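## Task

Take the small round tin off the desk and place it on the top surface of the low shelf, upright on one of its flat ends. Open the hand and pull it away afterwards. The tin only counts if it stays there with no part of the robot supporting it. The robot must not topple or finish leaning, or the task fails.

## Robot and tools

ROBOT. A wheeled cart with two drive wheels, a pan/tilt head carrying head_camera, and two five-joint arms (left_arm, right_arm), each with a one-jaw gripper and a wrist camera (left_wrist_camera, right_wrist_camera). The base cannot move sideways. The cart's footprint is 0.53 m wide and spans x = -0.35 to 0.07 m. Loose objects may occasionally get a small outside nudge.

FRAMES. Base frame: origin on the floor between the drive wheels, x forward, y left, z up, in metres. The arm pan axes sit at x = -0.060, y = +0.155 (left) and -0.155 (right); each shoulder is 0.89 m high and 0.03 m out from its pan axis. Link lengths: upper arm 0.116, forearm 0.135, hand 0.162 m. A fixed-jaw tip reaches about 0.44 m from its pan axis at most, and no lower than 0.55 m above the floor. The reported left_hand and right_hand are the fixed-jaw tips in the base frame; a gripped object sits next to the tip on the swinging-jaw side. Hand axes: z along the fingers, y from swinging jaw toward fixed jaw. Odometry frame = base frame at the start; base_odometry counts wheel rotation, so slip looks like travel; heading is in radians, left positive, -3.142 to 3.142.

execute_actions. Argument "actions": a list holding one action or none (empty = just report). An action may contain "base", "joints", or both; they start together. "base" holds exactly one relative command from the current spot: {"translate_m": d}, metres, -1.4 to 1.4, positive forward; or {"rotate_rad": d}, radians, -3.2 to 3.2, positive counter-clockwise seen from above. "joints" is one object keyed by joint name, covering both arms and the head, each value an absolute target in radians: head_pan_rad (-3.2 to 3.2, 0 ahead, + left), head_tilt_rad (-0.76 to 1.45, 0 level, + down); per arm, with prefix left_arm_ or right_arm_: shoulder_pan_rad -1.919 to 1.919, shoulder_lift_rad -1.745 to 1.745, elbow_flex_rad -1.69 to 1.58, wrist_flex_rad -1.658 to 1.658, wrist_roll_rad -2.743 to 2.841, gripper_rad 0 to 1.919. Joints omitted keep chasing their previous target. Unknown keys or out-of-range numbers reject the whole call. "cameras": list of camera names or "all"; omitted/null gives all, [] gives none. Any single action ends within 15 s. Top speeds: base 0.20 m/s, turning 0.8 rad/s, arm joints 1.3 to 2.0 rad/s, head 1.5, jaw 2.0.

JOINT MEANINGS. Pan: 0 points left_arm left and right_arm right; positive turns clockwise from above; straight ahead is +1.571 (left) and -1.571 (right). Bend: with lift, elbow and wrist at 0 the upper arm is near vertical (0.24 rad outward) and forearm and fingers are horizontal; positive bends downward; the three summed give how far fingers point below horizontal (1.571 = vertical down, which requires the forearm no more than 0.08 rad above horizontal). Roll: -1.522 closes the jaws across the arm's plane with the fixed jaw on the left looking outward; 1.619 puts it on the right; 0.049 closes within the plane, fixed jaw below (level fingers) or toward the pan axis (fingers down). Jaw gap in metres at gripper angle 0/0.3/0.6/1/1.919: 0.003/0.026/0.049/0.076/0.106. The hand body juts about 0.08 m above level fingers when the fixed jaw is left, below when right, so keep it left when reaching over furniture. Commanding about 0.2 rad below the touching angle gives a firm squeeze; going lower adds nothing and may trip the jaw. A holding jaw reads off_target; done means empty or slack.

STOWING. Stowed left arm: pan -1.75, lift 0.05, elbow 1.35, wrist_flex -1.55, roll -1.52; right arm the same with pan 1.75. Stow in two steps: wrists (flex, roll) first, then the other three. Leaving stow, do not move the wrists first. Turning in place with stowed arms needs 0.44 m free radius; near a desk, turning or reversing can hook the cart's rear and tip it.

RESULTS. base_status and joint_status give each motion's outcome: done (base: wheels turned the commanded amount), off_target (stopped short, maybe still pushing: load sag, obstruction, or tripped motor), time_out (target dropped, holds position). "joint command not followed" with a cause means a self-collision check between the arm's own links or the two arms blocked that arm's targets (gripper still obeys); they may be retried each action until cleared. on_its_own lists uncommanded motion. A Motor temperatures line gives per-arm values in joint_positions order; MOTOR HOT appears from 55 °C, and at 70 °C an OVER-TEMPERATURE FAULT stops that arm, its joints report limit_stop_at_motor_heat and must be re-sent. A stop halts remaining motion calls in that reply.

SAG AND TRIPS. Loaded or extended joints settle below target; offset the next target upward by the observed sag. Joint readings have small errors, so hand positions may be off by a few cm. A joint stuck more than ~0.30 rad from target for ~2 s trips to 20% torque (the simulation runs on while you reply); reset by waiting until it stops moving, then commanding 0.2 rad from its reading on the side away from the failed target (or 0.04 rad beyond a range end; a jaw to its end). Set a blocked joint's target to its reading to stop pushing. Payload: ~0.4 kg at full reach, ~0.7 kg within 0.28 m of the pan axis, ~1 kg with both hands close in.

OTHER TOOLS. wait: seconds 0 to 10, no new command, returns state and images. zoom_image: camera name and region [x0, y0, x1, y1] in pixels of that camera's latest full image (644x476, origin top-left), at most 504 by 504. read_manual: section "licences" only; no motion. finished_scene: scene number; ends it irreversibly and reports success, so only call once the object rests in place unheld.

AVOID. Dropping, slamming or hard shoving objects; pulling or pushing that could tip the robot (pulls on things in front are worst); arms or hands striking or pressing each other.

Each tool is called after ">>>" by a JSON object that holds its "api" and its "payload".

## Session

>>> {"api": "execute_actions", "payload": {"actions": [{"joints":{"head_tilt_rad":0.4}}], "cameras": ["head_camera"]}}

Scene clock: 1.03 s.
Motor temperatures (°C, as the motors report them): left_arm=[30 30 30 35 29] | right_arm=[33 31 29 29 29]
base_odometry: x=+0.000 y=+0.000 heading=+0.000 (m, m, rad; odometry frame)
base_status: not commanded
joint_positions: head_pan_rad=-0.027 head_tilt_rad=+0.393 left_arm_shoulder_pan_rad=-1.751 left_arm_shoulder_lift_rad=+0.096 left_arm_elbow_flex_rad=+1.386 left_arm_wrist_flex_rad=-1.548 left_arm_wrist_roll_rad=-1.491 left_arm_gripper_rad=+1.920 right_arm_shoulder_pan_rad=+1.727 right_arm_shoulder_lift_rad=+0.039 right_arm_elbow_flex_rad=+1.394 right_arm_wrist_flex_rad=-1.472 right_arm_wrist_roll_rad=-1.517 right_arm_gripper_rad=+1.920
joint_status: all done
left_hand: x=-0.3010 y=+0.1031 z=+0.8797 quat_wxyz=(-0.055, -0.679, -0.072, +0.728) (m; base frame)
right_hand: x=-0.3050 y=-0.1241 z=+0.8784 quat_wxyz=(-0.058, +0.691, -0.053, -0.718) (m; base frame)
pictures: head_camera
camera_calibration (this result's frames):
head_camera: T_world_to_cam=[[-0.056481, -0.997902, 0.0316605, -0.0400173], [-0.372952, -0.00832775, -0.927813, 1.09823], [0.92613, -0.0642117, -0.371699, 0.460717], [0, 0, 0, 1]] pos_world=[-0.0193584, -0.00120411, 1.19146]
Images, in order (width x height): head_camera 644x476.

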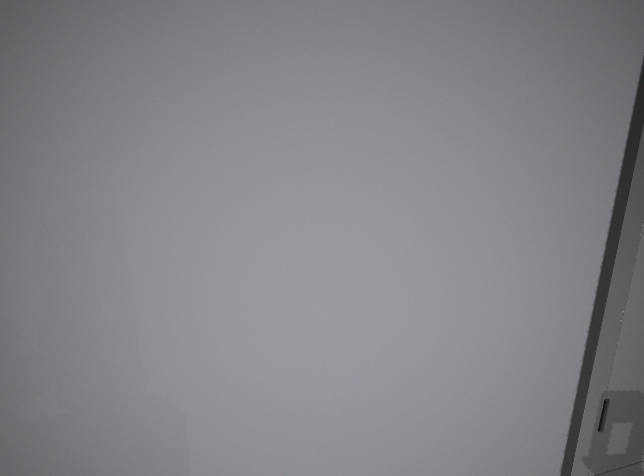

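>>> {"api": "execute_actions", "payload": {"actions": [{"joints":{"head_pan_rad":-1.6}}], "cameras": ["head_camera"]}}

>>> {"api": "execute_actions", "payload": {"actions": [{"joints":{"head_pan_rad":-3.0}}], "cameras": ["head_camera"]}}

>>> {"api": "execute_actions", "payload": {"actions": [{"joints":{"head_pan_rad":1.8}}], "cameras": ["head_camera"]}}

Scene clock: 3.80 s.
Motor temperatures (°C, as the motors report them): left_arm=[30 30 30 35 29] | right_arm=[33 31 29 29 29]
base_odometry: x=+0.000 y=+0.000 heading=+0.000 (m, m, rad; odometry frame)
base_status: not commanded
joint_positions: head_pan_rad=-1.590 head_tilt_rad=+0.393 left_arm_shoulder_pan_rad=-1.751 left_arm_shoulder_lift_rad=+0.096 left_arm_elbow_flex_rad=+1.386 left_arm_wrist_flex_rad=-1.548 left_arm_wrist_roll_rad=-1.491 left_arm_gripper_rad=+1.920 right_arm_shoulder_pan_rad=+1.727 right_arm_shoulder_lift_rad=+0.039 right_arm_elbow_flex_rad=+1.394 right_arm_wrist_flex_rad=-1.472 right_arm_wrist_roll_rad=-1.517 right_arm_gripper_rad=+1.920
joint_status: all done
left_hand: x=-0.3010 y=+0.1031 z=+0.8797 quat_wxyz=(-0.055, -0.679, -0.072, +0.728) (m; base frame)
right_hand: x=-0.3050 y=-0.1241 z=+0.8784 quat_wxyz=(-0.058, +0.691, -0.053, -0.718) (m; base frame)
pictures: head_camera
camera_calibration (this result's frames):
head_camera: T_world_to_cam=[[-0.998294, 0.0490595, 0.0316612, -0.0842833], [-0.0110999, 0.372902, -0.927804, 1.11522], [-0.0573241, -0.926573, -0.371721, 0.41452], [0, 0, 0, 1]] pos_world=[-0.0479986, -0.0276508, 1.19146]
Images, in order (width x height): head_camera 644x476.

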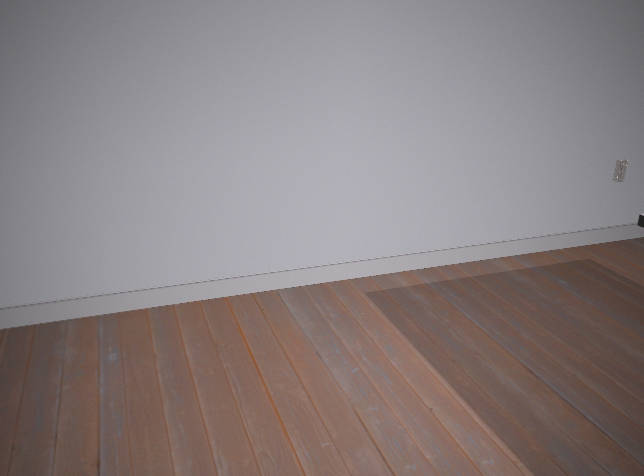

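Scene clock: 5.53 s.
Motor temperatures (°C, as the motors report them): left_arm=[30 30 30 35 29] | right_arm=[33 31 29 29 29]
base_odometry: x=+0.000 y=+0.000 heading=+0.000 (m, m, rad; odometry frame)
base_status: not commanded
joint_positions: head_pan_rad=-2.990 head_tilt_rad=+0.393 left_arm_shoulder_pan_rad=-1.751 left_arm_shoulder_lift_rad=+0.096 left_arm_elbow_flex_rad=+1.386 left_arm_wrist_flex_rad=-1.548 left_arm_wrist_roll_rad=-1.491 left_arm_gripper_rad=+1.920 right_arm_shoulder_pan_rad=+1.727 right_arm_shoulder_lift_rad=+0.039 right_arm_elbow_flex_rad=+1.394 right_arm_wrist_flex_rad=-1.472 right_arm_wrist_roll_rad=-1.517 right_arm_gripper_rad=+1.920
joint_status: all done
left_hand: x=-0.3010 y=+0.1031 z=+0.8797 quat_wxyz=(-0.055, -0.679, -0.072, +0.728) (m; base frame)
right_hand: x=-0.3050 y=-0.1241 z=+0.8784 quat_wxyz=(-0.058, +0.691, -0.053, -0.718) (m; base frame)
pictures: head_camera
camera_calibration (this result's frames):
head_camera: T_world_to_cam=[[-0.121334, 0.992107, 0.0316613, -0.0430664], [0.365594, 0.074321, -0.927803, 1.13293], [-0.922832, -0.100999, -0.371726, 0.373847], [0, 0, 0, 1]] pos_world=[-0.0744184, -0.00371576, 1.19146]
Images, in order (width x height): head_camera 644x476.

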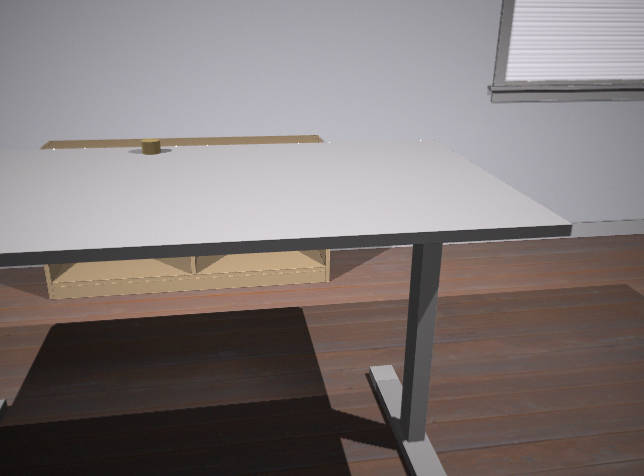

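Scene clock: 9.53 s.
Motor temperatures (°C, as the motors report them): left_arm=[30 30 30 35 29] | right_arm=[33 31 29 29 29]
base_odometry: x=+0.000 y=+0.000 heading=+0.000 (m, m, rad; odometry frame)
base_status: not commanded
joint_positions: head_pan_rad=+1.790 head_tilt_rad=+0.393 left_arm_shoulder_pan_rad=-1.751 left_arm_shoulder_lift_rad=+0.096 left_arm_elbow_flex_rad=+1.386 left_arm_wrist_flex_rad=-1.548 left_arm_wrist_roll_rad=-1.491 left_arm_gripper_rad=+1.920 right_arm_shoulder_pan_rad=+1.727 right_arm_shoulder_lift_rad=+0.039 right_arm_elbow_flex_rad=+1.394 right_arm_wrist_flex_rad=-1.472 right_arm_wrist_roll_rad=-1.517 right_arm_gripper_rad=+1.920
joint_status: all done
left_hand: x=-0.3010 y=+0.1031 z=+0.8797 quat_wxyz=(-0.055, -0.679, -0.072, +0.728) (m; base frame)
right_hand: x=-0.3050 y=-0.1241 z=+0.8784 quat_wxyz=(-0.058, +0.691, -0.053, -0.718) (m; base frame)
pictures: head_camera
camera_calibration (this result's frames):
head_camera: T_world_to_cam=[[0.981643, 0.188082, 0.0316613, 0.00877355], [0.0988503, -0.359737, -0.927803, 1.12039], [-0.163114, 0.9139, -0.371726, 0.409553], [0, 0, 0, 1]] pos_world=[-0.0525596, 0.0271047, 1.19146]
Images, in order (width x height): head_camera 644x476.

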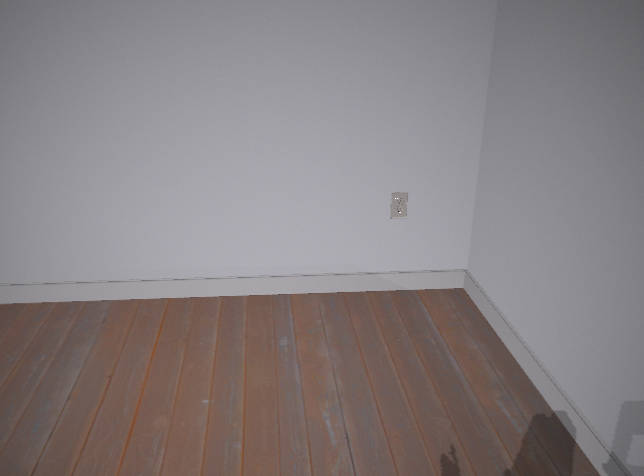

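>>> {"api": "execute_actions", "payload": {"actions": [{"base":{"rotate_rad":1.83}}], "cameras": []}}

>>> {"api": "execute_actions", "payload": {"actions": [{"base":{"translate_m":1.15}}], "cameras": []}}

>>> {"api": "execute_actions", "payload": {"actions": [{"base":{"rotate_rad":1.571},"joints":{"head_pan_rad":0.3,"head_tilt_rad":0.5}}], "cameras": ["head_camera"]}}

Scene clock: 15.17 s.
Motor temperatures (°C, as the motors report them): left_arm=[30 30 30 35 29] | right_arm=[33 31 29 29 29]
base_odometry: x=-0.001 y=+0.000 heading=+1.829 (m, m, rad; odometry frame)
base_status: done
joint_positions: head_pan_rad=+1.790 head_tilt_rad=+0.393 left_arm_shoulder_pan_rad=-1.751 left_arm_shoulder_lift_rad=+0.096 left_arm_elbow_flex_rad=+1.386 left_arm_wrist_flex_rad=-1.548 left_arm_wrist_roll_rad=-1.491 left_arm_gripper_rad=+1.920 right_arm_shoulder_pan_rad=+1.727 right_arm_shoulder_lift_rad=+0.039 right_arm_elbow_flex_rad=+1.394 right_arm_wrist_flex_rad=-1.472 right_arm_wrist_roll_rad=-1.517 right_arm_gripper_rad=+1.920
joint_status: not commanded
left_hand: x=-0.3010 y=+0.1031 z=+0.8797 quat_wxyz=(-0.055, -0.679, -0.072, +0.728) (m; base frame)
right_hand: x=-0.3050 y=-0.1241 z=+0.8784 quat_wxyz=(-0.058, +0.691, -0.053, -0.718) (m; base frame)
pictures: none
No camera images: the call's "cameras" was empty. Leave "cameras" out to get every camera's image.

Scene clock: 21.83 s.
Motor temperatures (°C, as the motors report them): left_arm=[30 30 30 35 29] | right_arm=[33 31 29 29 29]
base_odometry: x=-0.296 y=+1.111 heading=+1.829 (m, m, rad; odometry frame)
base_status: done
joint_positions: head_pan_rad=+1.790 head_tilt_rad=+0.393 left_arm_shoulder_pan_rad=-1.751 left_arm_shoulder_lift_rad=+0.096 left_arm_elbow_flex_rad=+1.386 left_arm_wrist_flex_rad=-1.548 left_arm_wrist_roll_rad=-1.491 left_arm_gripper_rad=+1.920 right_arm_shoulder_pan_rad=+1.727 right_arm_shoulder_lift_rad=+0.039 right_arm_elbow_flex_rad=+1.394 right_arm_wrist_flex_rad=-1.472 right_arm_wrist_roll_rad=-1.517 right_arm_gripper_rad=+1.920
joint_status: not commanded
left_hand: x=-0.3010 y=+0.1031 z=+0.8797 quat_wxyz=(-0.055, -0.679, -0.072, +0.728) (m; base frame)
right_hand: x=-0.3050 y=-0.1241 z=+0.8784 quat_wxyz=(-0.058, +0.691, -0.053, -0.718) (m; base frame)
pictures: none
No camera images: the call's "cameras" was empty. Leave "cameras" out to get every camera's image.

Scene clock: 24.50 s.
Motor temperatures (°C, as the motors report them): left_arm=[30 30 30 35 29] | right_arm=[33 31 29 29 29]
base_odometry: x=-0.295 y=+1.111 heading=-2.885 (m, m, rad; odometry frame)
base_status: done
joint_positions: head_pan_rad=+0.310 head_tilt_rad=+0.494 left_arm_shoulder_pan_rad=-1.751 left_arm_shoulder_lift_rad=+0.096 left_arm_elbow_flex_rad=+1.386 left_arm_wrist_flex_rad=-1.548 left_arm_wrist_roll_rad=-1.491 left_arm_gripper_rad=+1.920 right_arm_shoulder_pan_rad=+1.727 right_arm_shoulder_lift_rad=+0.039 right_arm_elbow_flex_rad=+1.394 right_arm_wrist_flex_rad=-1.472 right_arm_wrist_roll_rad=-1.517 right_arm_gripper_rad=+1.920
joint_status: all done
left_hand: x=-0.3010 y=+0.1031 z=+0.8797 quat_wxyz=(-0.055, -0.679, -0.072, +0.728) (m; base frame)
right_hand: x=-0.3050 y=-0.1241 z=+0.8784 quat_wxyz=(-0.058, +0.691, -0.053, -0.718) (m; base frame)
pictures: head_camera
camera_calibration (this result's frames):
head_camera: T_world_to_cam=[[0.279454, -0.959539, 0.0344962, -0.0274923], [-0.436056, -0.158841, -0.885791, 1.04689], [0.85543, 0.232495, -0.462801, 0.562253], [0, 0, 0, 1]] pos_world=[-0.0167818, 0.00918806, 1.18849]
Images, in order (width x height): head_camera 644x476.

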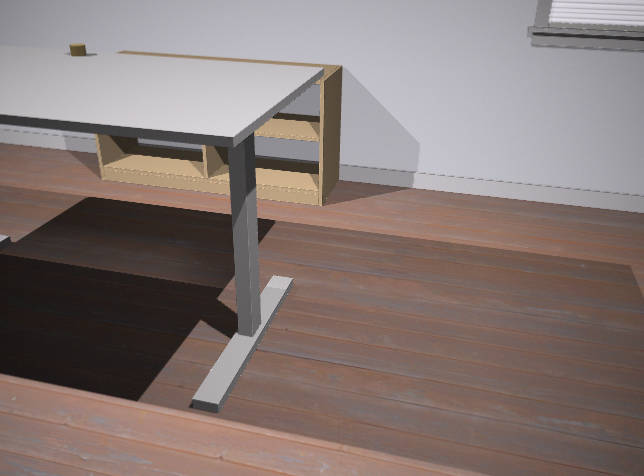

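>>> {"api": "execute_actions", "payload": {"actions": [{"base":{"translate_m":1.4}}], "cameras": []}}

>>> {"api": "execute_actions", "payload": {"actions": [{"base":{"translate_m":0.8}}], "cameras": []}}

>>> {"api": "execute_actions", "payload": {"actions": [{"base":{"rotate_rad":1.571},"joints":{"head_pan_rad":0.0,"head_tilt_rad":0.6}}], "cameras": ["head_camera"]}}

Scene clock: 35.13 s.
Motor temperatures (°C, as the motors report them): left_arm=[30 30 30 35 29] | right_arm=[33 31 29 29 29]
base_odometry: x=-1.649 y=+0.754 heading=-2.885 (m, m, rad; odometry frame)
base_status: done
joint_positions: head_pan_rad=+0.310 head_tilt_rad=+0.494 left_arm_shoulder_pan_rad=-1.751 left_arm_shoulder_lift_rad=+0.096 left_arm_elbow_flex_rad=+1.386 left_arm_wrist_flex_rad=-1.548 left_arm_wrist_roll_rad=-1.491 left_arm_gripper_rad=+1.920 right_arm_shoulder_pan_rad=+1.727 right_arm_shoulder_lift_rad=+0.039 right_arm_elbow_flex_rad=+1.394 right_arm_wrist_flex_rad=-1.472 right_arm_wrist_roll_rad=-1.517 right_arm_gripper_rad=+1.920
joint_status: not commanded
left_hand: x=-0.3010 y=+0.1031 z=+0.8797 quat_wxyz=(-0.055, -0.679, -0.072, +0.728) (m; base frame)
right_hand: x=-0.3050 y=-0.1241 z=+0.8784 quat_wxyz=(-0.058, +0.691, -0.053, -0.718) (m; base frame)
pictures: none
No camera images: the call's "cameras" was empty. Leave "cameras" out to get every camera's image.

Scene clock: 39.90 s.
Motor temperatures (°C, as the motors report them): left_arm=[30 30 30 35 29] | right_arm=[33 31 29 29 29]
base_odometry: x=-2.423 y=+0.552 heading=-2.886 (m, m, rad; odometry frame)
base_status: done
joint_positions: head_pan_rad=+0.310 head_tilt_rad=+0.494 left_arm_shoulder_pan_rad=-1.751 left_arm_shoulder_lift_rad=+0.096 left_arm_elbow_flex_rad=+1.386 left_arm_wrist_flex_rad=-1.548 left_arm_wrist_roll_rad=-1.491 left_arm_gripper_rad=+1.920 right_arm_shoulder_pan_rad=+1.727 right_arm_shoulder_lift_rad=+0.039 right_arm_elbow_flex_rad=+1.394 right_arm_wrist_flex_rad=-1.472 right_arm_wrist_roll_rad=-1.517 right_arm_gripper_rad=+1.920
joint_status: not commanded
left_hand: x=-0.3010 y=+0.1031 z=+0.8797 quat_wxyz=(-0.055, -0.679, -0.072, +0.728) (m; base frame)
right_hand: x=-0.3050 y=-0.1241 z=+0.8784 quat_wxyz=(-0.058, +0.691, -0.053, -0.718) (m; base frame)
pictures: none
No camera images: the call's "cameras" was empty. Leave "cameras" out to get every camera's image.

Scene clock: 42.57 s.
Motor temperatures (°C, as the motors report them): left_arm=[30 30 30 35 29] | right_arm=[33 31 29 29 29]
base_odometry: x=-2.423 y=+0.552 heading=-1.316 (m, m, rad; odometry frame)
base_status: done
joint_positions: head_pan_rad=+0.010 head_tilt_rad=+0.594 left_arm_shoulder_pan_rad=-1.751 left_arm_shoulder_lift_rad=+0.096 left_arm_elbow_flex_rad=+1.386 left_arm_wrist_flex_rad=-1.548 left_arm_wrist_roll_rad=-1.491 left_arm_gripper_rad=+1.920 right_arm_shoulder_pan_rad=+1.727 right_arm_shoulder_lift_rad=+0.039 right_arm_elbow_flex_rad=+1.394 right_arm_wrist_flex_rad=-1.472 right_arm_wrist_roll_rad=-1.517 right_arm_gripper_rad=+1.920
joint_status: all done
left_hand: x=-0.3010 y=+0.1031 z=+0.8797 quat_wxyz=(-0.055, -0.679, -0.072, +0.728) (m; base frame)
right_hand: x=-0.3050 y=-0.1241 z=+0.8784 quat_wxyz=(-0.058, +0.691, -0.053, -0.718) (m; base frame)
pictures: head_camera
camera_calibration (this result's frames):
head_camera: T_world_to_cam=[[-0.0130071, -0.999231, 0.0369835, -0.0441008], [-0.549935, -0.0237416, -0.83487, 0.982931], [0.835106, -0.0311977, -0.549203, 0.660746], [0, 0, 0, 1]] pos_world=[-0.0118192, -0.000116749, 1.18513]
Images, in order (width x height): head_camera 644x476.

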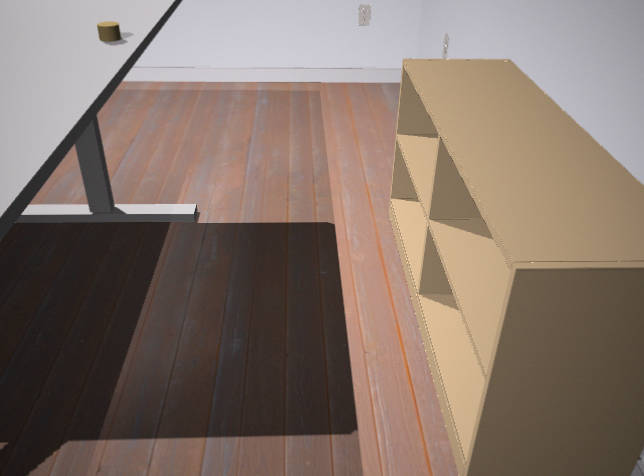

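>>> {"api": "execute_actions", "payload": {"actions": [{"base":{"rotate_rad":0.13}}], "cameras": []}}

>>> {"api": "execute_actions", "payload": {"actions": [{"base":{"translate_m":1.0}}], "cameras": []}}

>>> {"api": "execute_actions", "payload": {"actions": [{"base":{"rotate_rad":-0.1},"joints":{"head_pan_rad":0.5,"head_tilt_rad":0.75}}], "cameras": ["head_camera"]}}

Scene clock: 46.27 s.
Motor temperatures (°C, as the motors report them): left_arm=[30 30 30 35 29] | right_arm=[33 31 29 29 29]
base_odometry: x=-2.423 y=+0.553 heading=-1.186 (m, m, rad; odometry frame)
base_status: done
joint_positions: head_pan_rad=+0.010 head_tilt_rad=+0.594 left_arm_shoulder_pan_rad=-1.751 left_arm_shoulder_lift_rad=+0.096 left_arm_elbow_flex_rad=+1.386 left_arm_wrist_flex_rad=-1.548 left_arm_wrist_roll_rad=-1.491 left_arm_gripper_rad=+1.920 right_arm_shoulder_pan_rad=+1.727 right_arm_shoulder_lift_rad=+0.039 right_arm_elbow_flex_rad=+1.394 right_arm_wrist_flex_rad=-1.472 right_arm_wrist_roll_rad=-1.517 right_arm_gripper_rad=+1.920
joint_status: not commanded
left_hand: x=-0.3010 y=+0.1031 z=+0.8797 quat_wxyz=(-0.055, -0.679, -0.072, +0.728) (m; base frame)
right_hand: x=-0.3050 y=-0.1241 z=+0.8784 quat_wxyz=(-0.058, +0.691, -0.053, -0.718) (m; base frame)
pictures: none
No camera images: the call's "cameras" was empty. Leave "cameras" out to get every camera's image.

Scene clock: 52.10 s.
Motor temperatures (°C, as the motors report them): left_arm=[30 30 30 35 29] | right_arm=[33 31 29 29 29]
base_odometry: x=-2.046 y=-0.374 heading=-1.186 (m, m, rad; odometry frame)
base_status: done
joint_positions: head_pan_rad=+0.010 head_tilt_rad=+0.594 left_arm_shoulder_pan_rad=-1.751 left_arm_shoulder_lift_rad=+0.096 left_arm_elbow_flex_rad=+1.386 left_arm_wrist_flex_rad=-1.548 left_arm_wrist_roll_rad=-1.491 left_arm_gripper_rad=+1.920 right_arm_shoulder_pan_rad=+1.727 right_arm_shoulder_lift_rad=+0.039 right_arm_elbow_flex_rad=+1.394 right_arm_wrist_flex_rad=-1.472 right_arm_wrist_roll_rad=-1.517 right_arm_gripper_rad=+1.920
joint_status: not commanded
left_hand: x=-0.3010 y=+0.1031 z=+0.8797 quat_wxyz=(-0.055, -0.679, -0.072, +0.728) (m; base frame)
right_hand: x=-0.3050 y=-0.1241 z=+0.8784 quat_wxyz=(-0.058, +0.691, -0.053, -0.718) (m; base frame)
pictures: none
No camera images: the call's "cameras" was empty. Leave "cameras" out to get every camera's image.

Scene clock: 53.23 s.
Motor temperatures (°C, as the motors report them): left_arm=[30 30 30 35 29] | right_arm=[33 31 29 29 29]
base_odometry: x=-2.046 y=-0.374 heading=-1.287 (m, m, rad; odometry frame)
base_status: done
joint_positions: head_pan_rad=+0.490 head_tilt_rad=+0.744 left_arm_shoulder_pan_rad=-1.751 left_arm_shoulder_lift_rad=+0.096 left_arm_elbow_flex_rad=+1.386 left_arm_wrist_flex_rad=-1.548 left_arm_wrist_roll_rad=-1.491 left_arm_gripper_rad=+1.920 right_arm_shoulder_pan_rad=+1.727 right_arm_shoulder_lift_rad=+0.039 right_arm_elbow_flex_rad=+1.394 right_arm_wrist_flex_rad=-1.472 right_arm_wrist_roll_rad=-1.517 right_arm_gripper_rad=+1.920
joint_status: all done
left_hand: x=-0.3010 y=+0.1031 z=+0.8797 quat_wxyz=(-0.055, -0.679, -0.072, +0.728) (m; base frame)
right_hand: x=-0.3050 y=-0.1241 z=+0.8784 quat_wxyz=(-0.058, +0.691, -0.053, -0.718) (m; base frame)
pictures: head_camera
camera_calibration (this result's frames):
head_camera: T_world_to_cam=[[0.455037, -0.889573, 0.0400081, -0.025584], [-0.581746, -0.330992, -0.742978, 0.875668], [0.674176, 0.314808, -0.668119, 0.790055], [0, 0, 0, 1]] pos_world=[-0.0115777, 0.0183642, 1.17948]
Images, in order (width x height): head_camera 644x476.

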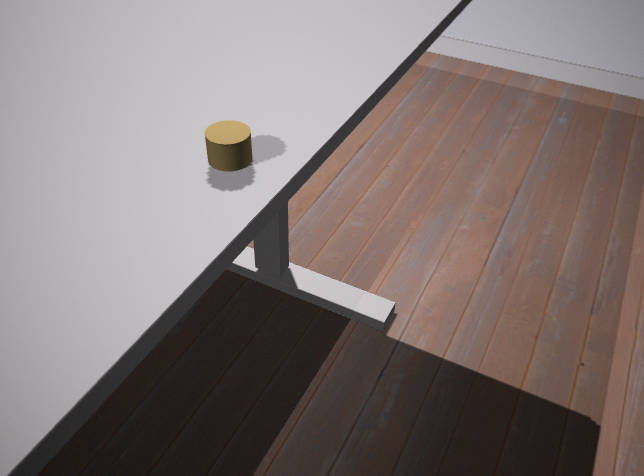

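>>> {"api": "execute_actions", "payload": {"actions": [{"base":{"translate_m":0.4},"joints":{"left_arm_shoulder_pan_rad":0.5,"left_arm_shoulder_lift_rad":0.2,"left_arm_elbow_flex_rad":0.2}}], "cameras": []}}

>>> {"api": "execute_actions", "payload": {"actions": [{"joints":{"left_arm_wrist_flex_rad":0.7,"left_arm_wrist_roll_rad":-1.52,"head_pan_rad":1.0,"head_tilt_rad":1.0}}], "cameras": ["head_camera","left_wrist_camera"]}}

Scene clock: 59.40 s.
Motor temperatures (°C, as the motors report them): left_arm=[30 30 30 35 29] | right_arm=[33 31 29 29 29]
base_odometry: x=-1.935 y=-0.759 heading=-1.289 (m, m, rad; odometry frame)
base_status: done
joint_positions: head_pan_rad=+0.490 head_tilt_rad=+0.745 left_arm_shoulder_pan_rad=+0.494 left_arm_shoulder_lift_rad=+0.208 left_arm_elbow_flex_rad=+0.232 left_arm_wrist_flex_rad=-1.548 left_arm_wrist_roll_rad=-1.491 left_arm_gripper_rad=+1.920 right_arm_shoulder_pan_rad=+1.727 right_arm_shoulder_lift_rad=+0.039 right_arm_elbow_flex_rad=+1.394 right_arm_wrist_flex_rad=-1.472 right_arm_wrist_roll_rad=-1.517 right_arm_gripper_rad=+1.920
joint_status: all done
left_hand: x=+0.0648 y=+0.4028 z=+1.0891 quat_wxyz=(+0.843, -0.121, +0.195, +0.486) (m; base frame)
right_hand: x=-0.3050 y=-0.1241 z=+0.8784 quat_wxyz=(-0.058, +0.691, -0.053, -0.718) (m; base frame)
pictures: none
No camera images: the call's "cameras" was empty. Leave "cameras" out to get every camera's image.

Scene clock: 61.60 s.
Motor temperatures (°C, as the motors report them): left_arm=[30 30 30 35 29] | right_arm=[33 31 29 29 29]
base_odometry: x=-1.935 y=-0.759 heading=-1.289 (m, m, rad; odometry frame)
base_status: not commanded
joint_positions: head_pan_rad=+0.990 head_tilt_rad=+0.995 left_arm_shoulder_pan_rad=+0.494 left_arm_shoulder_lift_rad=+0.198 left_arm_elbow_flex_rad=+0.197 left_arm_wrist_flex_rad=+0.667 left_arm_wrist_roll_rad=-1.516 left_arm_gripper_rad=+1.920 right_arm_shoulder_pan_rad=+1.727 right_arm_shoulder_lift_rad=+0.039 right_arm_elbow_flex_rad=+1.394 right_arm_wrist_flex_rad=-1.472 right_arm_wrist_roll_rad=-1.517 right_arm_gripper_rad=+1.920
joint_status: left_arm_wrist_flex_rad off_target (ended at +0.666, target +0.700); the others done
left_hand: x=+0.0681 y=+0.4091 z=+0.8113 quat_wxyz=(+0.216, -0.499, +0.829, +0.128) (m; base frame)
right_hand: x=-0.3050 y=-0.1241 z=+0.8784 quat_wxyz=(-0.058, +0.691, -0.053, -0.718) (m; base frame)
pictures: head_camera, left_wrist_camera
camera_calibration (this result's frames):
head_camera: T_world_to_cam=[[0.831569, -0.553753, 0.0430142, -0.0113471], [-0.441433, -0.705924, -0.553903, 0.664637], [0.33709, 0.441621, -0.83147, 0.962228], [0, 0, 0, 1]] pos_world=[-0.021529, 0.0379602, 1.1687]
left_wrist_camera: T_world_to_cam=[[0.878144, -0.478095, -0.0170104, 0.145912], [-0.477121, -0.877843, 0.0418008, 0.381572], [-0.0349172, -0.028591, -0.998981, 0.893263], [0, 0, 0, 1]] pos_world=[0.0851152, 0.430259, 0.878885]
Images, in order (width x height): head_camera 644x476, left_wrist_camera 644x476.

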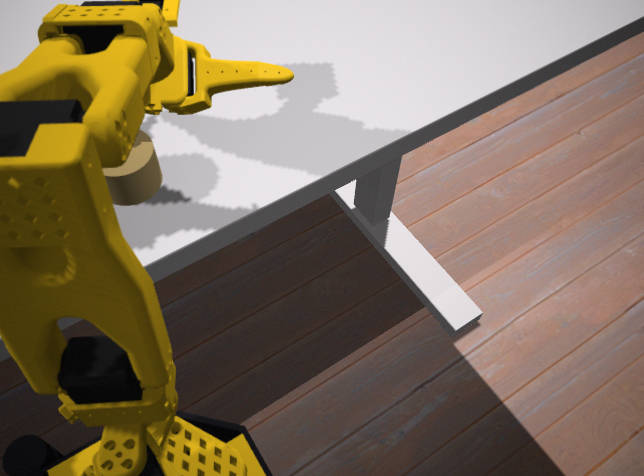

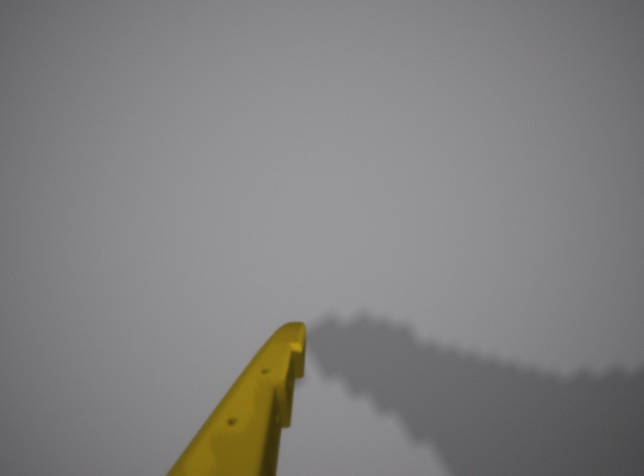

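>>> {"api": "execute_actions", "payload": {"actions": [{"joints":{"left_arm_shoulder_pan_rad":0.36,"left_arm_shoulder_lift_rad":-0.15,"left_arm_elbow_flex_rad":0.5,"left_arm_wrist_flex_rad":0.8,"head_pan_rad":0.7}}], "cameras": ["head_camera","left_wrist_camera"]}}

Scene clock: 64.03 s.
Motor temperatures (°C, as the motors report them): left_arm=[30 30 30 35 29] | right_arm=[33 31 29 29 29]
base_odometry: x=-1.935 y=-0.759 heading=-1.289 (m, m, rad; odometry frame)
base_status: not commanded
joint_positions: head_pan_rad=+0.710 head_tilt_rad=+0.995 left_arm_shoulder_pan_rad=+0.368 left_arm_shoulder_lift_rad=-0.111 left_arm_elbow_flex_rad=+0.504 left_arm_wrist_flex_rad=+0.789 left_arm_wrist_roll_rad=-1.516 left_arm_gripper_rad=+1.920 right_arm_shoulder_pan_rad=+1.727 right_arm_shoulder_lift_rad=+0.039 right_arm_elbow_flex_rad=+1.394 right_arm_wrist_flex_rad=-1.472 right_arm_wrist_roll_rad=-1.517 right_arm_gripper_rad=+1.920
joint_status: all done
left_hand: x=+0.0167 y=+0.3751 z=+0.8135 quat_wxyz=(+0.160, -0.558, +0.807, +0.109) (m; base frame)
right_hand: x=-0.3050 y=-0.1241 z=+0.8784 quat_wxyz=(-0.058, +0.691, -0.053, -0.718) (m; base frame)
pictures: head_camera, left_wrist_camera
camera_calibration (this result's frames):
head_camera: T_world_to_cam=[[0.64613, -0.762014, 0.0430142, -0.0200628], [-0.619343, -0.556423, -0.553903, 0.656275], [0.446016, 0.331253, -0.83147, 0.967348], [0, 0, 0, 1]] pos_world=[-0.0120296, 0.0294418, 1.1687]
left_wrist_camera: T_world_to_cam=[[0.930465, -0.366015, -0.0163746, 0.131443], [-0.358852, -0.919446, 0.160762, 0.243964], [-0.0738969, -0.143707, -0.986857, 0.926697], [0, 0, 0, 1]] pos_world=[0.0337236, 0.405595, 0.87745]
Images, in order (width x height): head_camera 644x476, left_wrist_camera 644x476.

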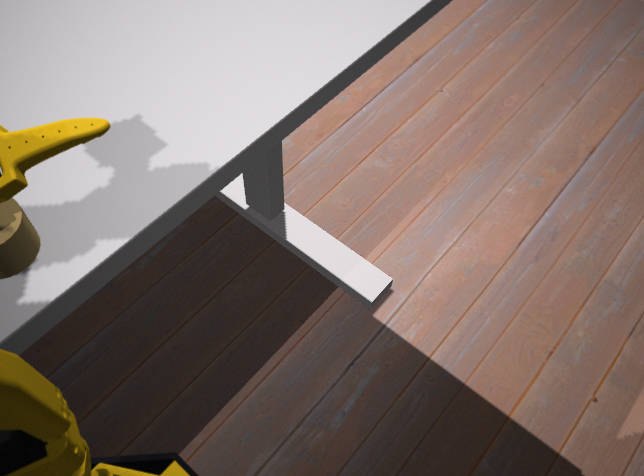

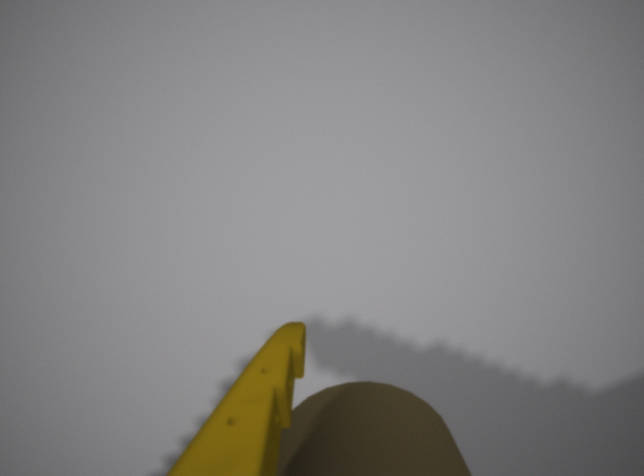

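Need more left and nearer.

>>> {"api": "execute_actions", "payload": {"actions": [{"joints":{"left_arm_shoulder_pan_rad":0.22,"left_arm_shoulder_lift_rad":-0.3,"left_arm_elbow_flex_rad":0.75,"left_arm_wrist_flex_rad":0.8,"head_pan_rad":1.2}}], "cameras": ["head_camera","left_wrist_camera"]}}

Scene clock: 66.40 s.
Motor temperatures (°C, as the motors report them): left_arm=[30 30 30 35 29] | right_arm=[33 31 29 29 29]
base_odometry: x=-1.935 y=-0.759 heading=-1.289 (m, m, rad; odometry frame)
base_status: not commanded
joint_positions: head_pan_rad=+1.190 head_tilt_rad=+0.995 left_arm_shoulder_pan_rad=+0.232 left_arm_shoulder_lift_rad=-0.302 left_arm_elbow_flex_rad=+0.708 left_arm_wrist_flex_rad=+0.789 left_arm_wrist_roll_rad=-1.516 left_arm_gripper_rad=+1.920 right_arm_shoulder_pan_rad=+1.727 right_arm_shoulder_lift_rad=+0.039 right_arm_elbow_flex_rad=+1.394 right_arm_wrist_flex_rad=-1.472 right_arm_wrist_roll_rad=-1.517 right_arm_gripper_rad=+1.920
joint_status: all done
left_hand: x=-0.0197 y=+0.3594 z=+0.8118 quat_wxyz=(+0.147, -0.612, +0.768, +0.115) (m; base frame)
right_hand: x=-0.3050 y=-0.1241 z=+0.8784 quat_wxyz=(-0.058, +0.691, -0.053, -0.718) (m; base frame)
pictures: head_camera, left_wrist_camera
camera_calibration (this result's frames):
head_camera: T_world_to_cam=[[0.924996, -0.377534, 0.0430142, -0.00695606], [-0.29241, -0.779544, -0.553902, 0.671641], [0.242648, 0.49978, -0.83147, 0.95779], [0, 0, 0, 1]] pos_world=[-0.0295771, 0.0422633, 1.1687]
left_wrist_camera: T_world_to_cam=[[0.97157, -0.236192, -0.0162859, 0.113577], [-0.229844, -0.957479, 0.174372, 0.221939], [-0.0567788, -0.165672, -0.984545, 0.926389], [0, 0, 0, 1]] pos_world=[-0.00673777, 0.392805, 0.875221]
Images, in order (width x height): head_camera 644x476, left_wrist_camera 644x476.

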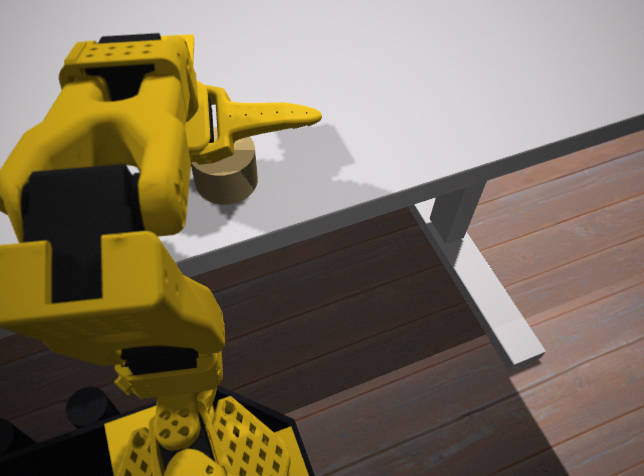

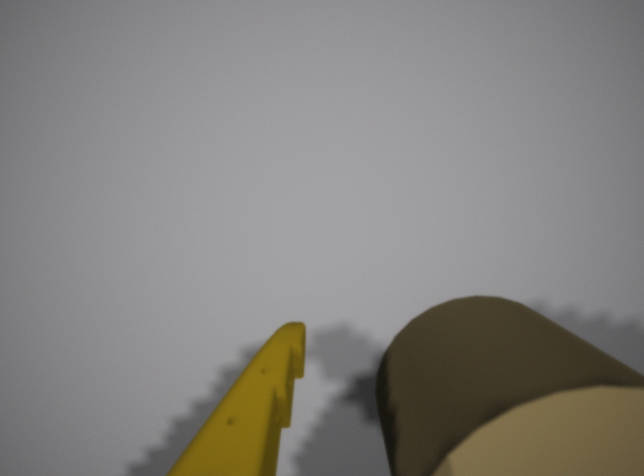

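>>> {"api": "execute_actions", "payload": {"actions": [{"joints":{"left_arm_shoulder_pan_rad":0.27,"left_arm_shoulder_lift_rad":-0.1,"left_arm_elbow_flex_rad":0.75}}], "cameras": ["head_camera","left_wrist_camera"]}}

Scene clock: 71.83 s.
Motor temperatures (°C, as the motors report them): left_arm=[30 30 30 35 29] | right_arm=[33 31 29 29 29]
base_odometry: x=-1.935 y=-0.759 heading=-1.289 (m, m, rad; odometry frame)
base_status: not commanded
joint_positions: head_pan_rad=+1.190 head_tilt_rad=+0.995 left_arm_shoulder_pan_rad=+0.249 left_arm_shoulder_lift_rad=-0.254 left_arm_elbow_flex_rad=+0.682 left_arm_wrist_flex_rad=+0.789 left_arm_wrist_roll_rad=-1.516 left_arm_gripper_rad=+1.920 right_arm_shoulder_pan_rad=+1.727 right_arm_shoulder_lift_rad=+0.039 right_arm_elbow_flex_rad=+1.394 right_arm_wrist_flex_rad=-1.472 right_arm_wrist_roll_rad=-1.517 right_arm_gripper_rad=+1.920
joint_status: left_arm_shoulder_pan_rad off_target (ended at +0.249, target +0.270); left_arm_shoulder_lift_rad off_target (ended at -0.253, target -0.100); the others done
left_hand: x=-0.0159 y=+0.3599 z=+0.8081 quat_wxyz=(+0.139, -0.607, +0.775, +0.108) (m; base frame)
right_hand: x=-0.3050 y=-0.1241 z=+0.8784 quat_wxyz=(-0.058, +0.691, -0.053, -0.718) (m; base frame)
pictures: head_camera, left_wrist_camera
camera_calibration (this result's frames):
head_camera: T_world_to_cam=[[0.925008, -0.377506, 0.0430143, -0.00695558], [-0.292388, -0.779556, -0.553897, 0.671636], [0.242631, 0.499782, -0.831473, 0.957793], [0, 0, 0, 1]] pos_world=[-0.0295783, 0.042264, 1.1687]
left_wrist_camera: T_world_to_cam=[[0.967361, -0.252889, -0.0161419, 0.115817], [-0.244988, -0.949615, 0.195477, 0.203775], [-0.0647626, -0.185142, -0.980575, 0.92668], [0, 0, 0, 1]] pos_world=[-0.00209958, 0.394365, 0.870716]
Images, in order (width x height): head_camera 644x476, left_wrist_camera 644x476.

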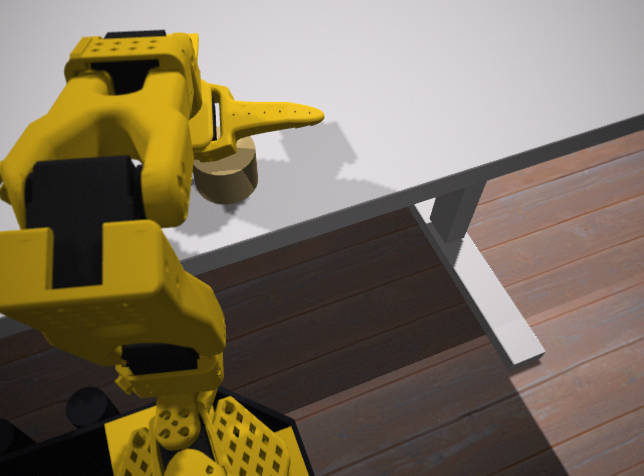

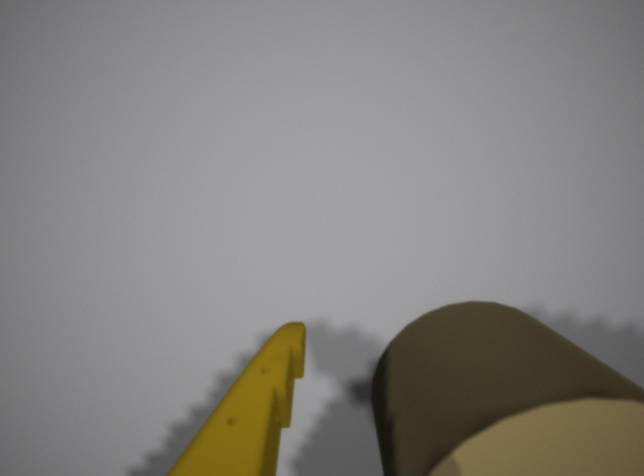

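>>> {"api": "execute_actions", "payload": {"actions": [{"joints":{"left_arm_shoulder_lift_rad":-0.28}}], "cameras": []}}

>>> {"api": "execute_actions", "payload": {"actions": [{"joints":{"left_arm_gripper_rad":0.55}}], "cameras": ["left_wrist_camera"]}}

>>> {"api": "execute_actions", "payload": {"actions": [{"joints":{"left_arm_shoulder_lift_rad":-0.6,"head_pan_rad":0.6}}]}}

Scene clock: 74.37 s.
Motor temperatures (°C, as the motors report them): left_arm=[30 30 30 35 29] | right_arm=[33 31 29 29 29]
base_odometry: x=-1.935 y=-0.759 heading=-1.289 (m, m, rad; odometry frame)
base_status: not commanded
joint_positions: head_pan_rad=+1.190 head_tilt_rad=+0.995 left_arm_shoulder_pan_rad=+0.253 left_arm_shoulder_lift_rad=-0.289 left_arm_elbow_flex_rad=+0.699 left_arm_wrist_flex_rad=+0.789 left_arm_wrist_roll_rad=-1.516 left_arm_gripper_rad=+1.920 right_arm_shoulder_pan_rad=+1.727 right_arm_shoulder_lift_rad=+0.039 right_arm_elbow_flex_rad=+1.394 right_arm_wrist_flex_rad=-1.472 right_arm_wrist_roll_rad=-1.517 right_arm_gripper_rad=+1.920
joint_status: all done
left_hand: x=-0.0151 y=+0.3593 z=+0.8113 quat_wxyz=(+0.147, -0.604, +0.775, +0.113) (m; base frame)
right_hand: x=-0.3050 y=-0.1241 z=+0.8784 quat_wxyz=(-0.058, +0.691, -0.053, -0.718) (m; base frame)
pictures: none
No camera images: the call's "cameras" was empty. Leave "cameras" out to get every camera's image.

Scene clock: 75.60 s.
Motor temperatures (°C, as the motors report them): left_arm=[30 30 30 35 29] | right_arm=[33 31 29 29 29]
base_odometry: x=-1.935 y=-0.759 heading=-1.289 (m, m, rad; odometry frame)
base_status: not commanded
joint_positions: head_pan_rad=+1.190 head_tilt_rad=+0.995 left_arm_shoulder_pan_rad=+0.258 left_arm_shoulder_lift_rad=-0.294 left_arm_elbow_flex_rad=+0.699 left_arm_wrist_flex_rad=+0.789 left_arm_wrist_roll_rad=-1.516 left_arm_gripper_rad=+0.670 right_arm_shoulder_pan_rad=+1.727 right_arm_shoulder_lift_rad=+0.039 right_arm_elbow_flex_rad=+1.394 right_arm_wrist_flex_rad=-1.472 right_arm_wrist_roll_rad=-1.517 right_arm_gripper_rad=+1.920
joint_status: left_arm_gripper_rad off_target (ended at +0.670, target +0.550)
left_hand: x=-0.0140 y=+0.3595 z=+0.8121 quat_wxyz=(+0.149, -0.602, +0.776, +0.114) (m; base frame)
right_hand: x=-0.3050 y=-0.1241 z=+0.8784 quat_wxyz=(-0.058, +0.691, -0.053, -0.718) (m; base frame)
pictures: left_wrist_camera
camera_calibration (this result's frames):
left_wrist_camera: T_world_to_cam=[[0.965087, -0.261421, -0.0162959, 0.117115], [-0.254799, -0.951418, 0.172862, 0.221901], [-0.0606939, -0.162674, -0.984811, 0.926123], [0, 0, 0, 1]] pos_world=[-0.000275881, 0.392393, 0.875607]
Images, in order (width x height): left_wrist_camera 644x476.

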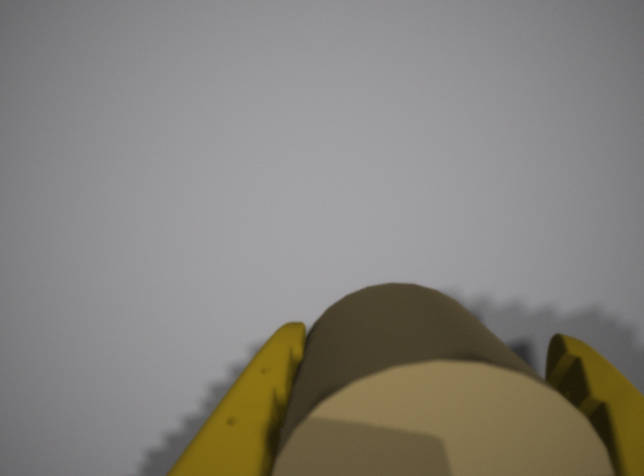

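Scene clock: 76.80 s.
Motor temperatures (°C, as the motors report them): left_arm=[30 30 30 35 29] | right_arm=[33 31 29 29 29]
base_odometry: x=-1.935 y=-0.759 heading=-1.289 (m, m, rad; odometry frame)
base_status: not commanded
joint_positions: head_pan_rad=+0.610 head_tilt_rad=+0.995 left_arm_shoulder_pan_rad=+0.261 left_arm_shoulder_lift_rad=-0.570 left_arm_elbow_flex_rad=+0.755 left_arm_wrist_flex_rad=+0.792 left_arm_wrist_roll_rad=-1.516 left_arm_gripper_rad=+0.655 right_arm_shoulder_pan_rad=+1.727 right_arm_shoulder_lift_rad=+0.039 right_arm_elbow_flex_rad=+1.394 right_arm_wrist_flex_rad=-1.472 right_arm_wrist_roll_rad=-1.517 right_arm_gripper_rad=+1.920
joint_status: all done
left_hand: x=-0.0116 y=+0.3659 z=+0.8508 quat_wxyz=(+0.232, -0.585, +0.757, +0.177) (m; base frame)
right_hand: x=-0.3050 y=-0.1241 z=+0.8784 quat_wxyz=(-0.058, +0.691, -0.053, -0.718) (m; base frame)
pictures: head_camera, left_wrist_camera, right_wrist_camera
camera_calibration (this result's frames):
head_camera: T_world_to_cam=[[0.566829, -0.822712, 0.0430143, -0.02379], [-0.671805, -0.491817, -0.55389, 0.653795], [0.476847, 0.285064, -0.831478, 0.968806], [0, 0, 0, 1]] pos_world=[-0.00926488, 0.0258037, 1.1687]
left_wrist_camera: T_world_to_cam=[[0.965223, -0.260855, -0.017313, 0.117787], [-0.261369, -0.964301, -0.0425426, 0.409867], [-0.00559747, 0.0455882, -0.998945, 0.901901], [0, 0, 0, 1]] pos_world=[-0.00151547, 0.384845, 0.920425]
right_wrist_camera: T_world_to_cam=[[0.205587, 0.978639, -0.000191267, 0.179531], [0.467545, -0.0983911, -0.878477, 0.930778], [-0.85973, 0.180514, -0.477785, 0.249794], [0, 0, 0, 1]] pos_world=[-0.257334, -0.129208, 0.937049]
Images, in order (width x height): head_camera 644x476, left_wrist_camera 644x476, right_wrist_camera 644x476.

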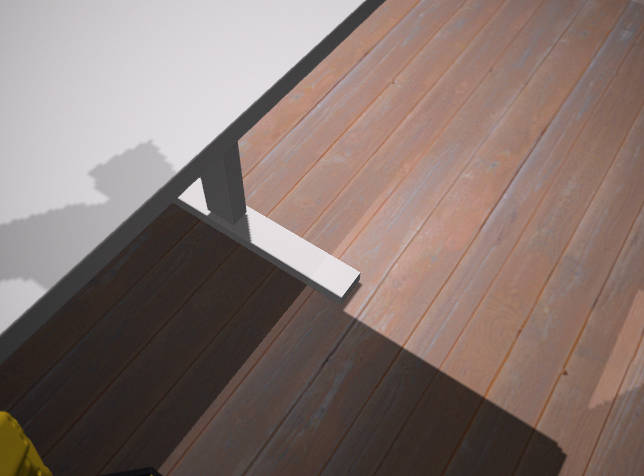

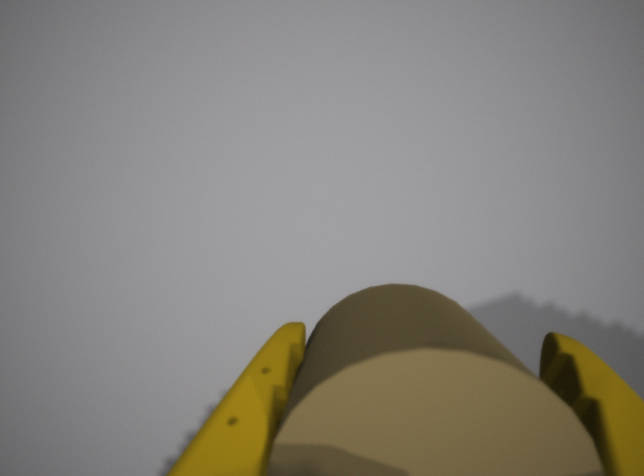

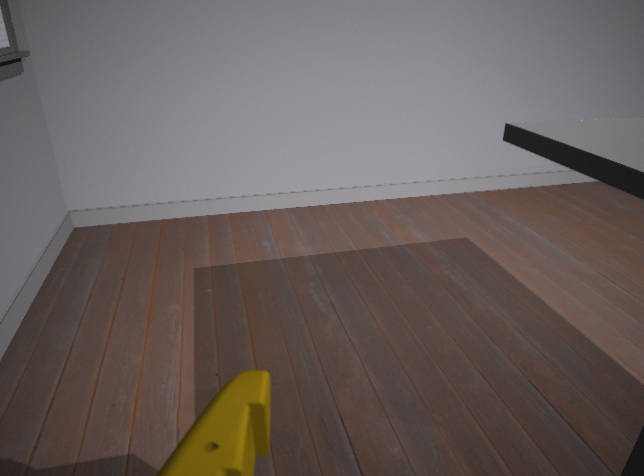

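>>> {"api": "execute_actions", "payload": {"actions": [{"base":{"translate_m":-1.4},"joints":{"head_pan_rad":0,"head_tilt_rad":0.9}}], "cameras": ["head_camera"]}}

>>> {"api": "execute_actions", "payload": {"actions": [{"base":{"rotate_rad":3.08},"joints":{"head_pan_rad":2.6,"head_tilt_rad":0.7}}], "cameras": ["head_camera"]}}

Scene clock: 87.27 s.
Motor temperatures (°C, as the motors report them): left_arm=[30 30 30 35 29] | right_arm=[33 31 29 29 29]
base_odometry: x=-2.326 y=+0.586 heading=-1.286 (m, m, rad; odometry frame)
base_status: done
joint_positions: head_pan_rad=+0.010 head_tilt_rad=+0.915 left_arm_shoulder_pan_rad=+0.263 left_arm_shoulder_lift_rad=-0.570 left_arm_elbow_flex_rad=+0.755 left_arm_wrist_flex_rad=+0.792 left_arm_wrist_roll_rad=-1.516 left_arm_gripper_rad=+0.655 right_arm_shoulder_pan_rad=+1.727 right_arm_shoulder_lift_rad=+0.039 right_arm_elbow_flex_rad=+1.394 right_arm_wrist_flex_rad=-1.472 right_arm_wrist_roll_rad=-1.517 right_arm_gripper_rad=+1.920
joint_status: all done
left_hand: x=-0.0113 y=+0.3658 z=+0.8508 quat_wxyz=(+0.232, -0.584, +0.757, +0.177) (m; base frame)
right_hand: x=-0.3050 y=-0.1241 z=+0.8784 quat_wxyz=(-0.058, +0.691, -0.053, -0.718) (m; base frame)
pictures: head_camera
camera_calibration (this result's frames):
head_camera: T_world_to_cam=[[-0.000155143, -0.999103, 0.0423376, -0.0496593], [-0.78505, -0.0261036, -0.618882, 0.723279], [0.619432, -0.0333331, -0.784342, 0.921255], [0, 0, 0, 1]] pos_world=[-0.0028528, -0.0000263417, 1.17231]
Images, in order (width x height): head_camera 644x476.

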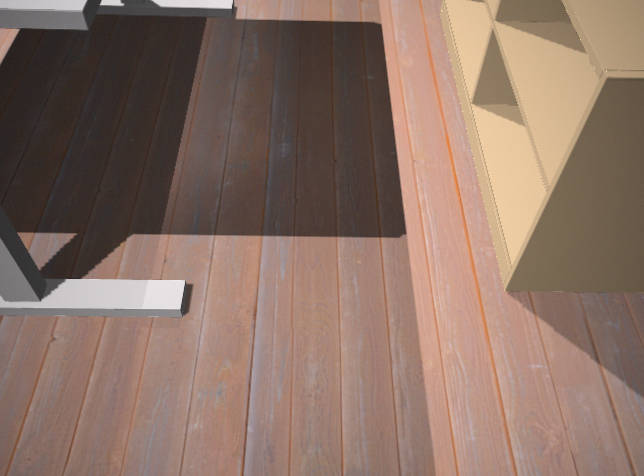

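Scene clock: 91.80 s.
Motor temperatures (°C, as the motors report them): left_arm=[30 30 30 35 29] | right_arm=[33 31 29 29 29]
base_odometry: x=-2.326 y=+0.586 heading=+1.793 (m, m, rad; odometry frame)
base_status: done
joint_positions: head_pan_rad=+2.590 head_tilt_rad=+0.714 left_arm_shoulder_pan_rad=+0.264 left_arm_shoulder_lift_rad=-0.570 left_arm_elbow_flex_rad=+0.755 left_arm_wrist_flex_rad=+0.792 left_arm_wrist_roll_rad=-1.516 left_arm_gripper_rad=+0.655 right_arm_shoulder_pan_rad=+1.727 right_arm_shoulder_lift_rad=+0.039 right_arm_elbow_flex_rad=+1.394 right_arm_wrist_flex_rad=-1.472 right_arm_wrist_roll_rad=-1.517 right_arm_gripper_rad=+1.920
joint_status: all done
left_hand: x=-0.0110 y=+0.3658 z=+0.8508 quat_wxyz=(+0.233, -0.584, +0.758, +0.177) (m; base frame)
right_hand: x=-0.3050 y=-0.1241 z=+0.8784 quat_wxyz=(-0.058, +0.691, -0.053, -0.718) (m; base frame)
pictures: head_camera
camera_calibration (this result's frames):
head_camera: T_world_to_cam=[[0.539083, 0.841327, 0.0394731, -0.0210182], [0.560135, -0.32312, -0.762786, 0.952136], [-0.628998, 0.433315, -0.645445, 0.702708], [0, 0, 0, 1]] pos_world=[-0.0799918, 0.0208431, 1.18066]
Images, in order (width x height): head_camera 644x476.

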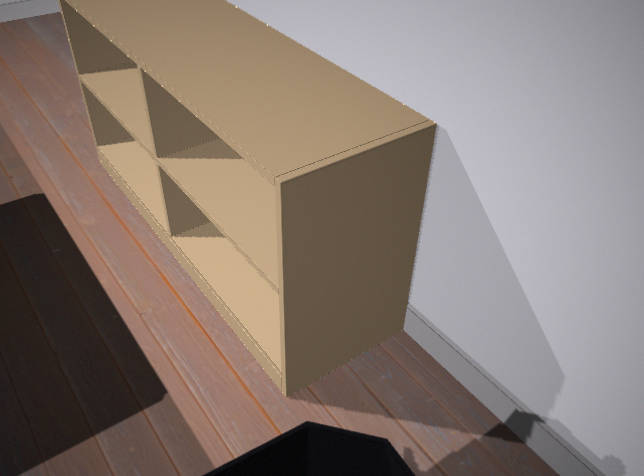

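>>> {"api": "execute_actions", "payload": {"actions": [{"base":{"translate_m":-1.3},"joints":{"head_pan_rad":1.4,"head_tilt_rad":1.0,"left_arm_shoulder_pan_rad":0.0,"left_arm_shoulder_lift_rad":0.3,"left_arm_elbow_flex_rad":0.0,"left_arm_wrist_flex_rad":0.9}}], "cameras": ["head_camera","left_wrist_camera"]}}

Scene clock: 100.43 s.
Motor temperatures (°C, as the motors report them): left_arm=[30 30 30 35 29] | right_arm=[33 31 29 29 29]
base_odometry: x=-2.037 y=-0.681 heading=+1.795 (m, m, rad; odometry frame)
base_status: done
joint_positions: head_pan_rad=+1.410 head_tilt_rad=+0.995 left_arm_shoulder_pan_rad=+0.005 left_arm_shoulder_lift_rad=+0.310 left_arm_elbow_flex_rad=+0.035 left_arm_wrist_flex_rad=+0.891 left_arm_wrist_roll_rad=-1.516 left_arm_gripper_rad=+0.655 right_arm_shoulder_pan_rad=+1.727 right_arm_shoulder_lift_rad=+0.039 right_arm_elbow_flex_rad=+1.394 right_arm_wrist_flex_rad=-1.472 right_arm_wrist_roll_rad=-1.517 right_arm_gripper_rad=+1.920
joint_status: all done
left_hand: x=-0.0664 y=+0.4277 z=+0.8002 quat_wxyz=(+0.119, -0.698, +0.697, +0.117) (m; base frame)
right_hand: x=-0.3050 y=-0.1241 z=+0.8784 quat_wxyz=(-0.058, +0.691, -0.053, -0.718) (m; base frame)
pictures: head_camera, left_wrist_camera
camera_calibration (this result's frames):
head_camera: T_world_to_cam=[[0.985066, -0.16672, 0.0430143, -0.00413287], [-0.115367, -0.824555, -0.553895, 0.679954], [0.127813, 0.540661, -0.831475, 0.952398], [0, 0, 0, 1]] pos_world=[-0.0392134, 0.0450459, 1.1687]
left_wrist_camera: T_world_to_cam=[[0.999799, -0.0120906, -0.0160125, 0.080725], [-0.0083945, -0.976908, 0.213496, 0.270337], [-0.018224, -0.213318, -0.976813, 0.940415], [0, 0, 0, 1]] pos_world=[-0.0613013, 0.465678, 0.862186]
Images, in order (width x height): head_camera 644x476, left_wrist_camera 644x476.

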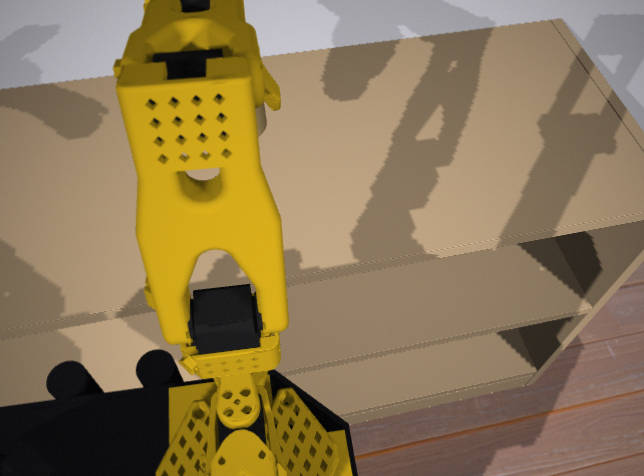

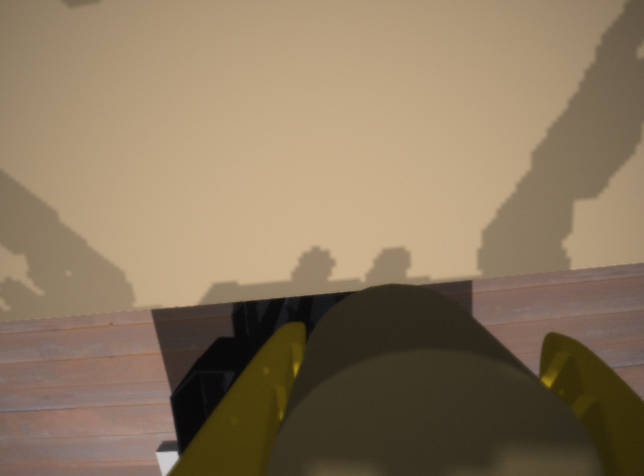

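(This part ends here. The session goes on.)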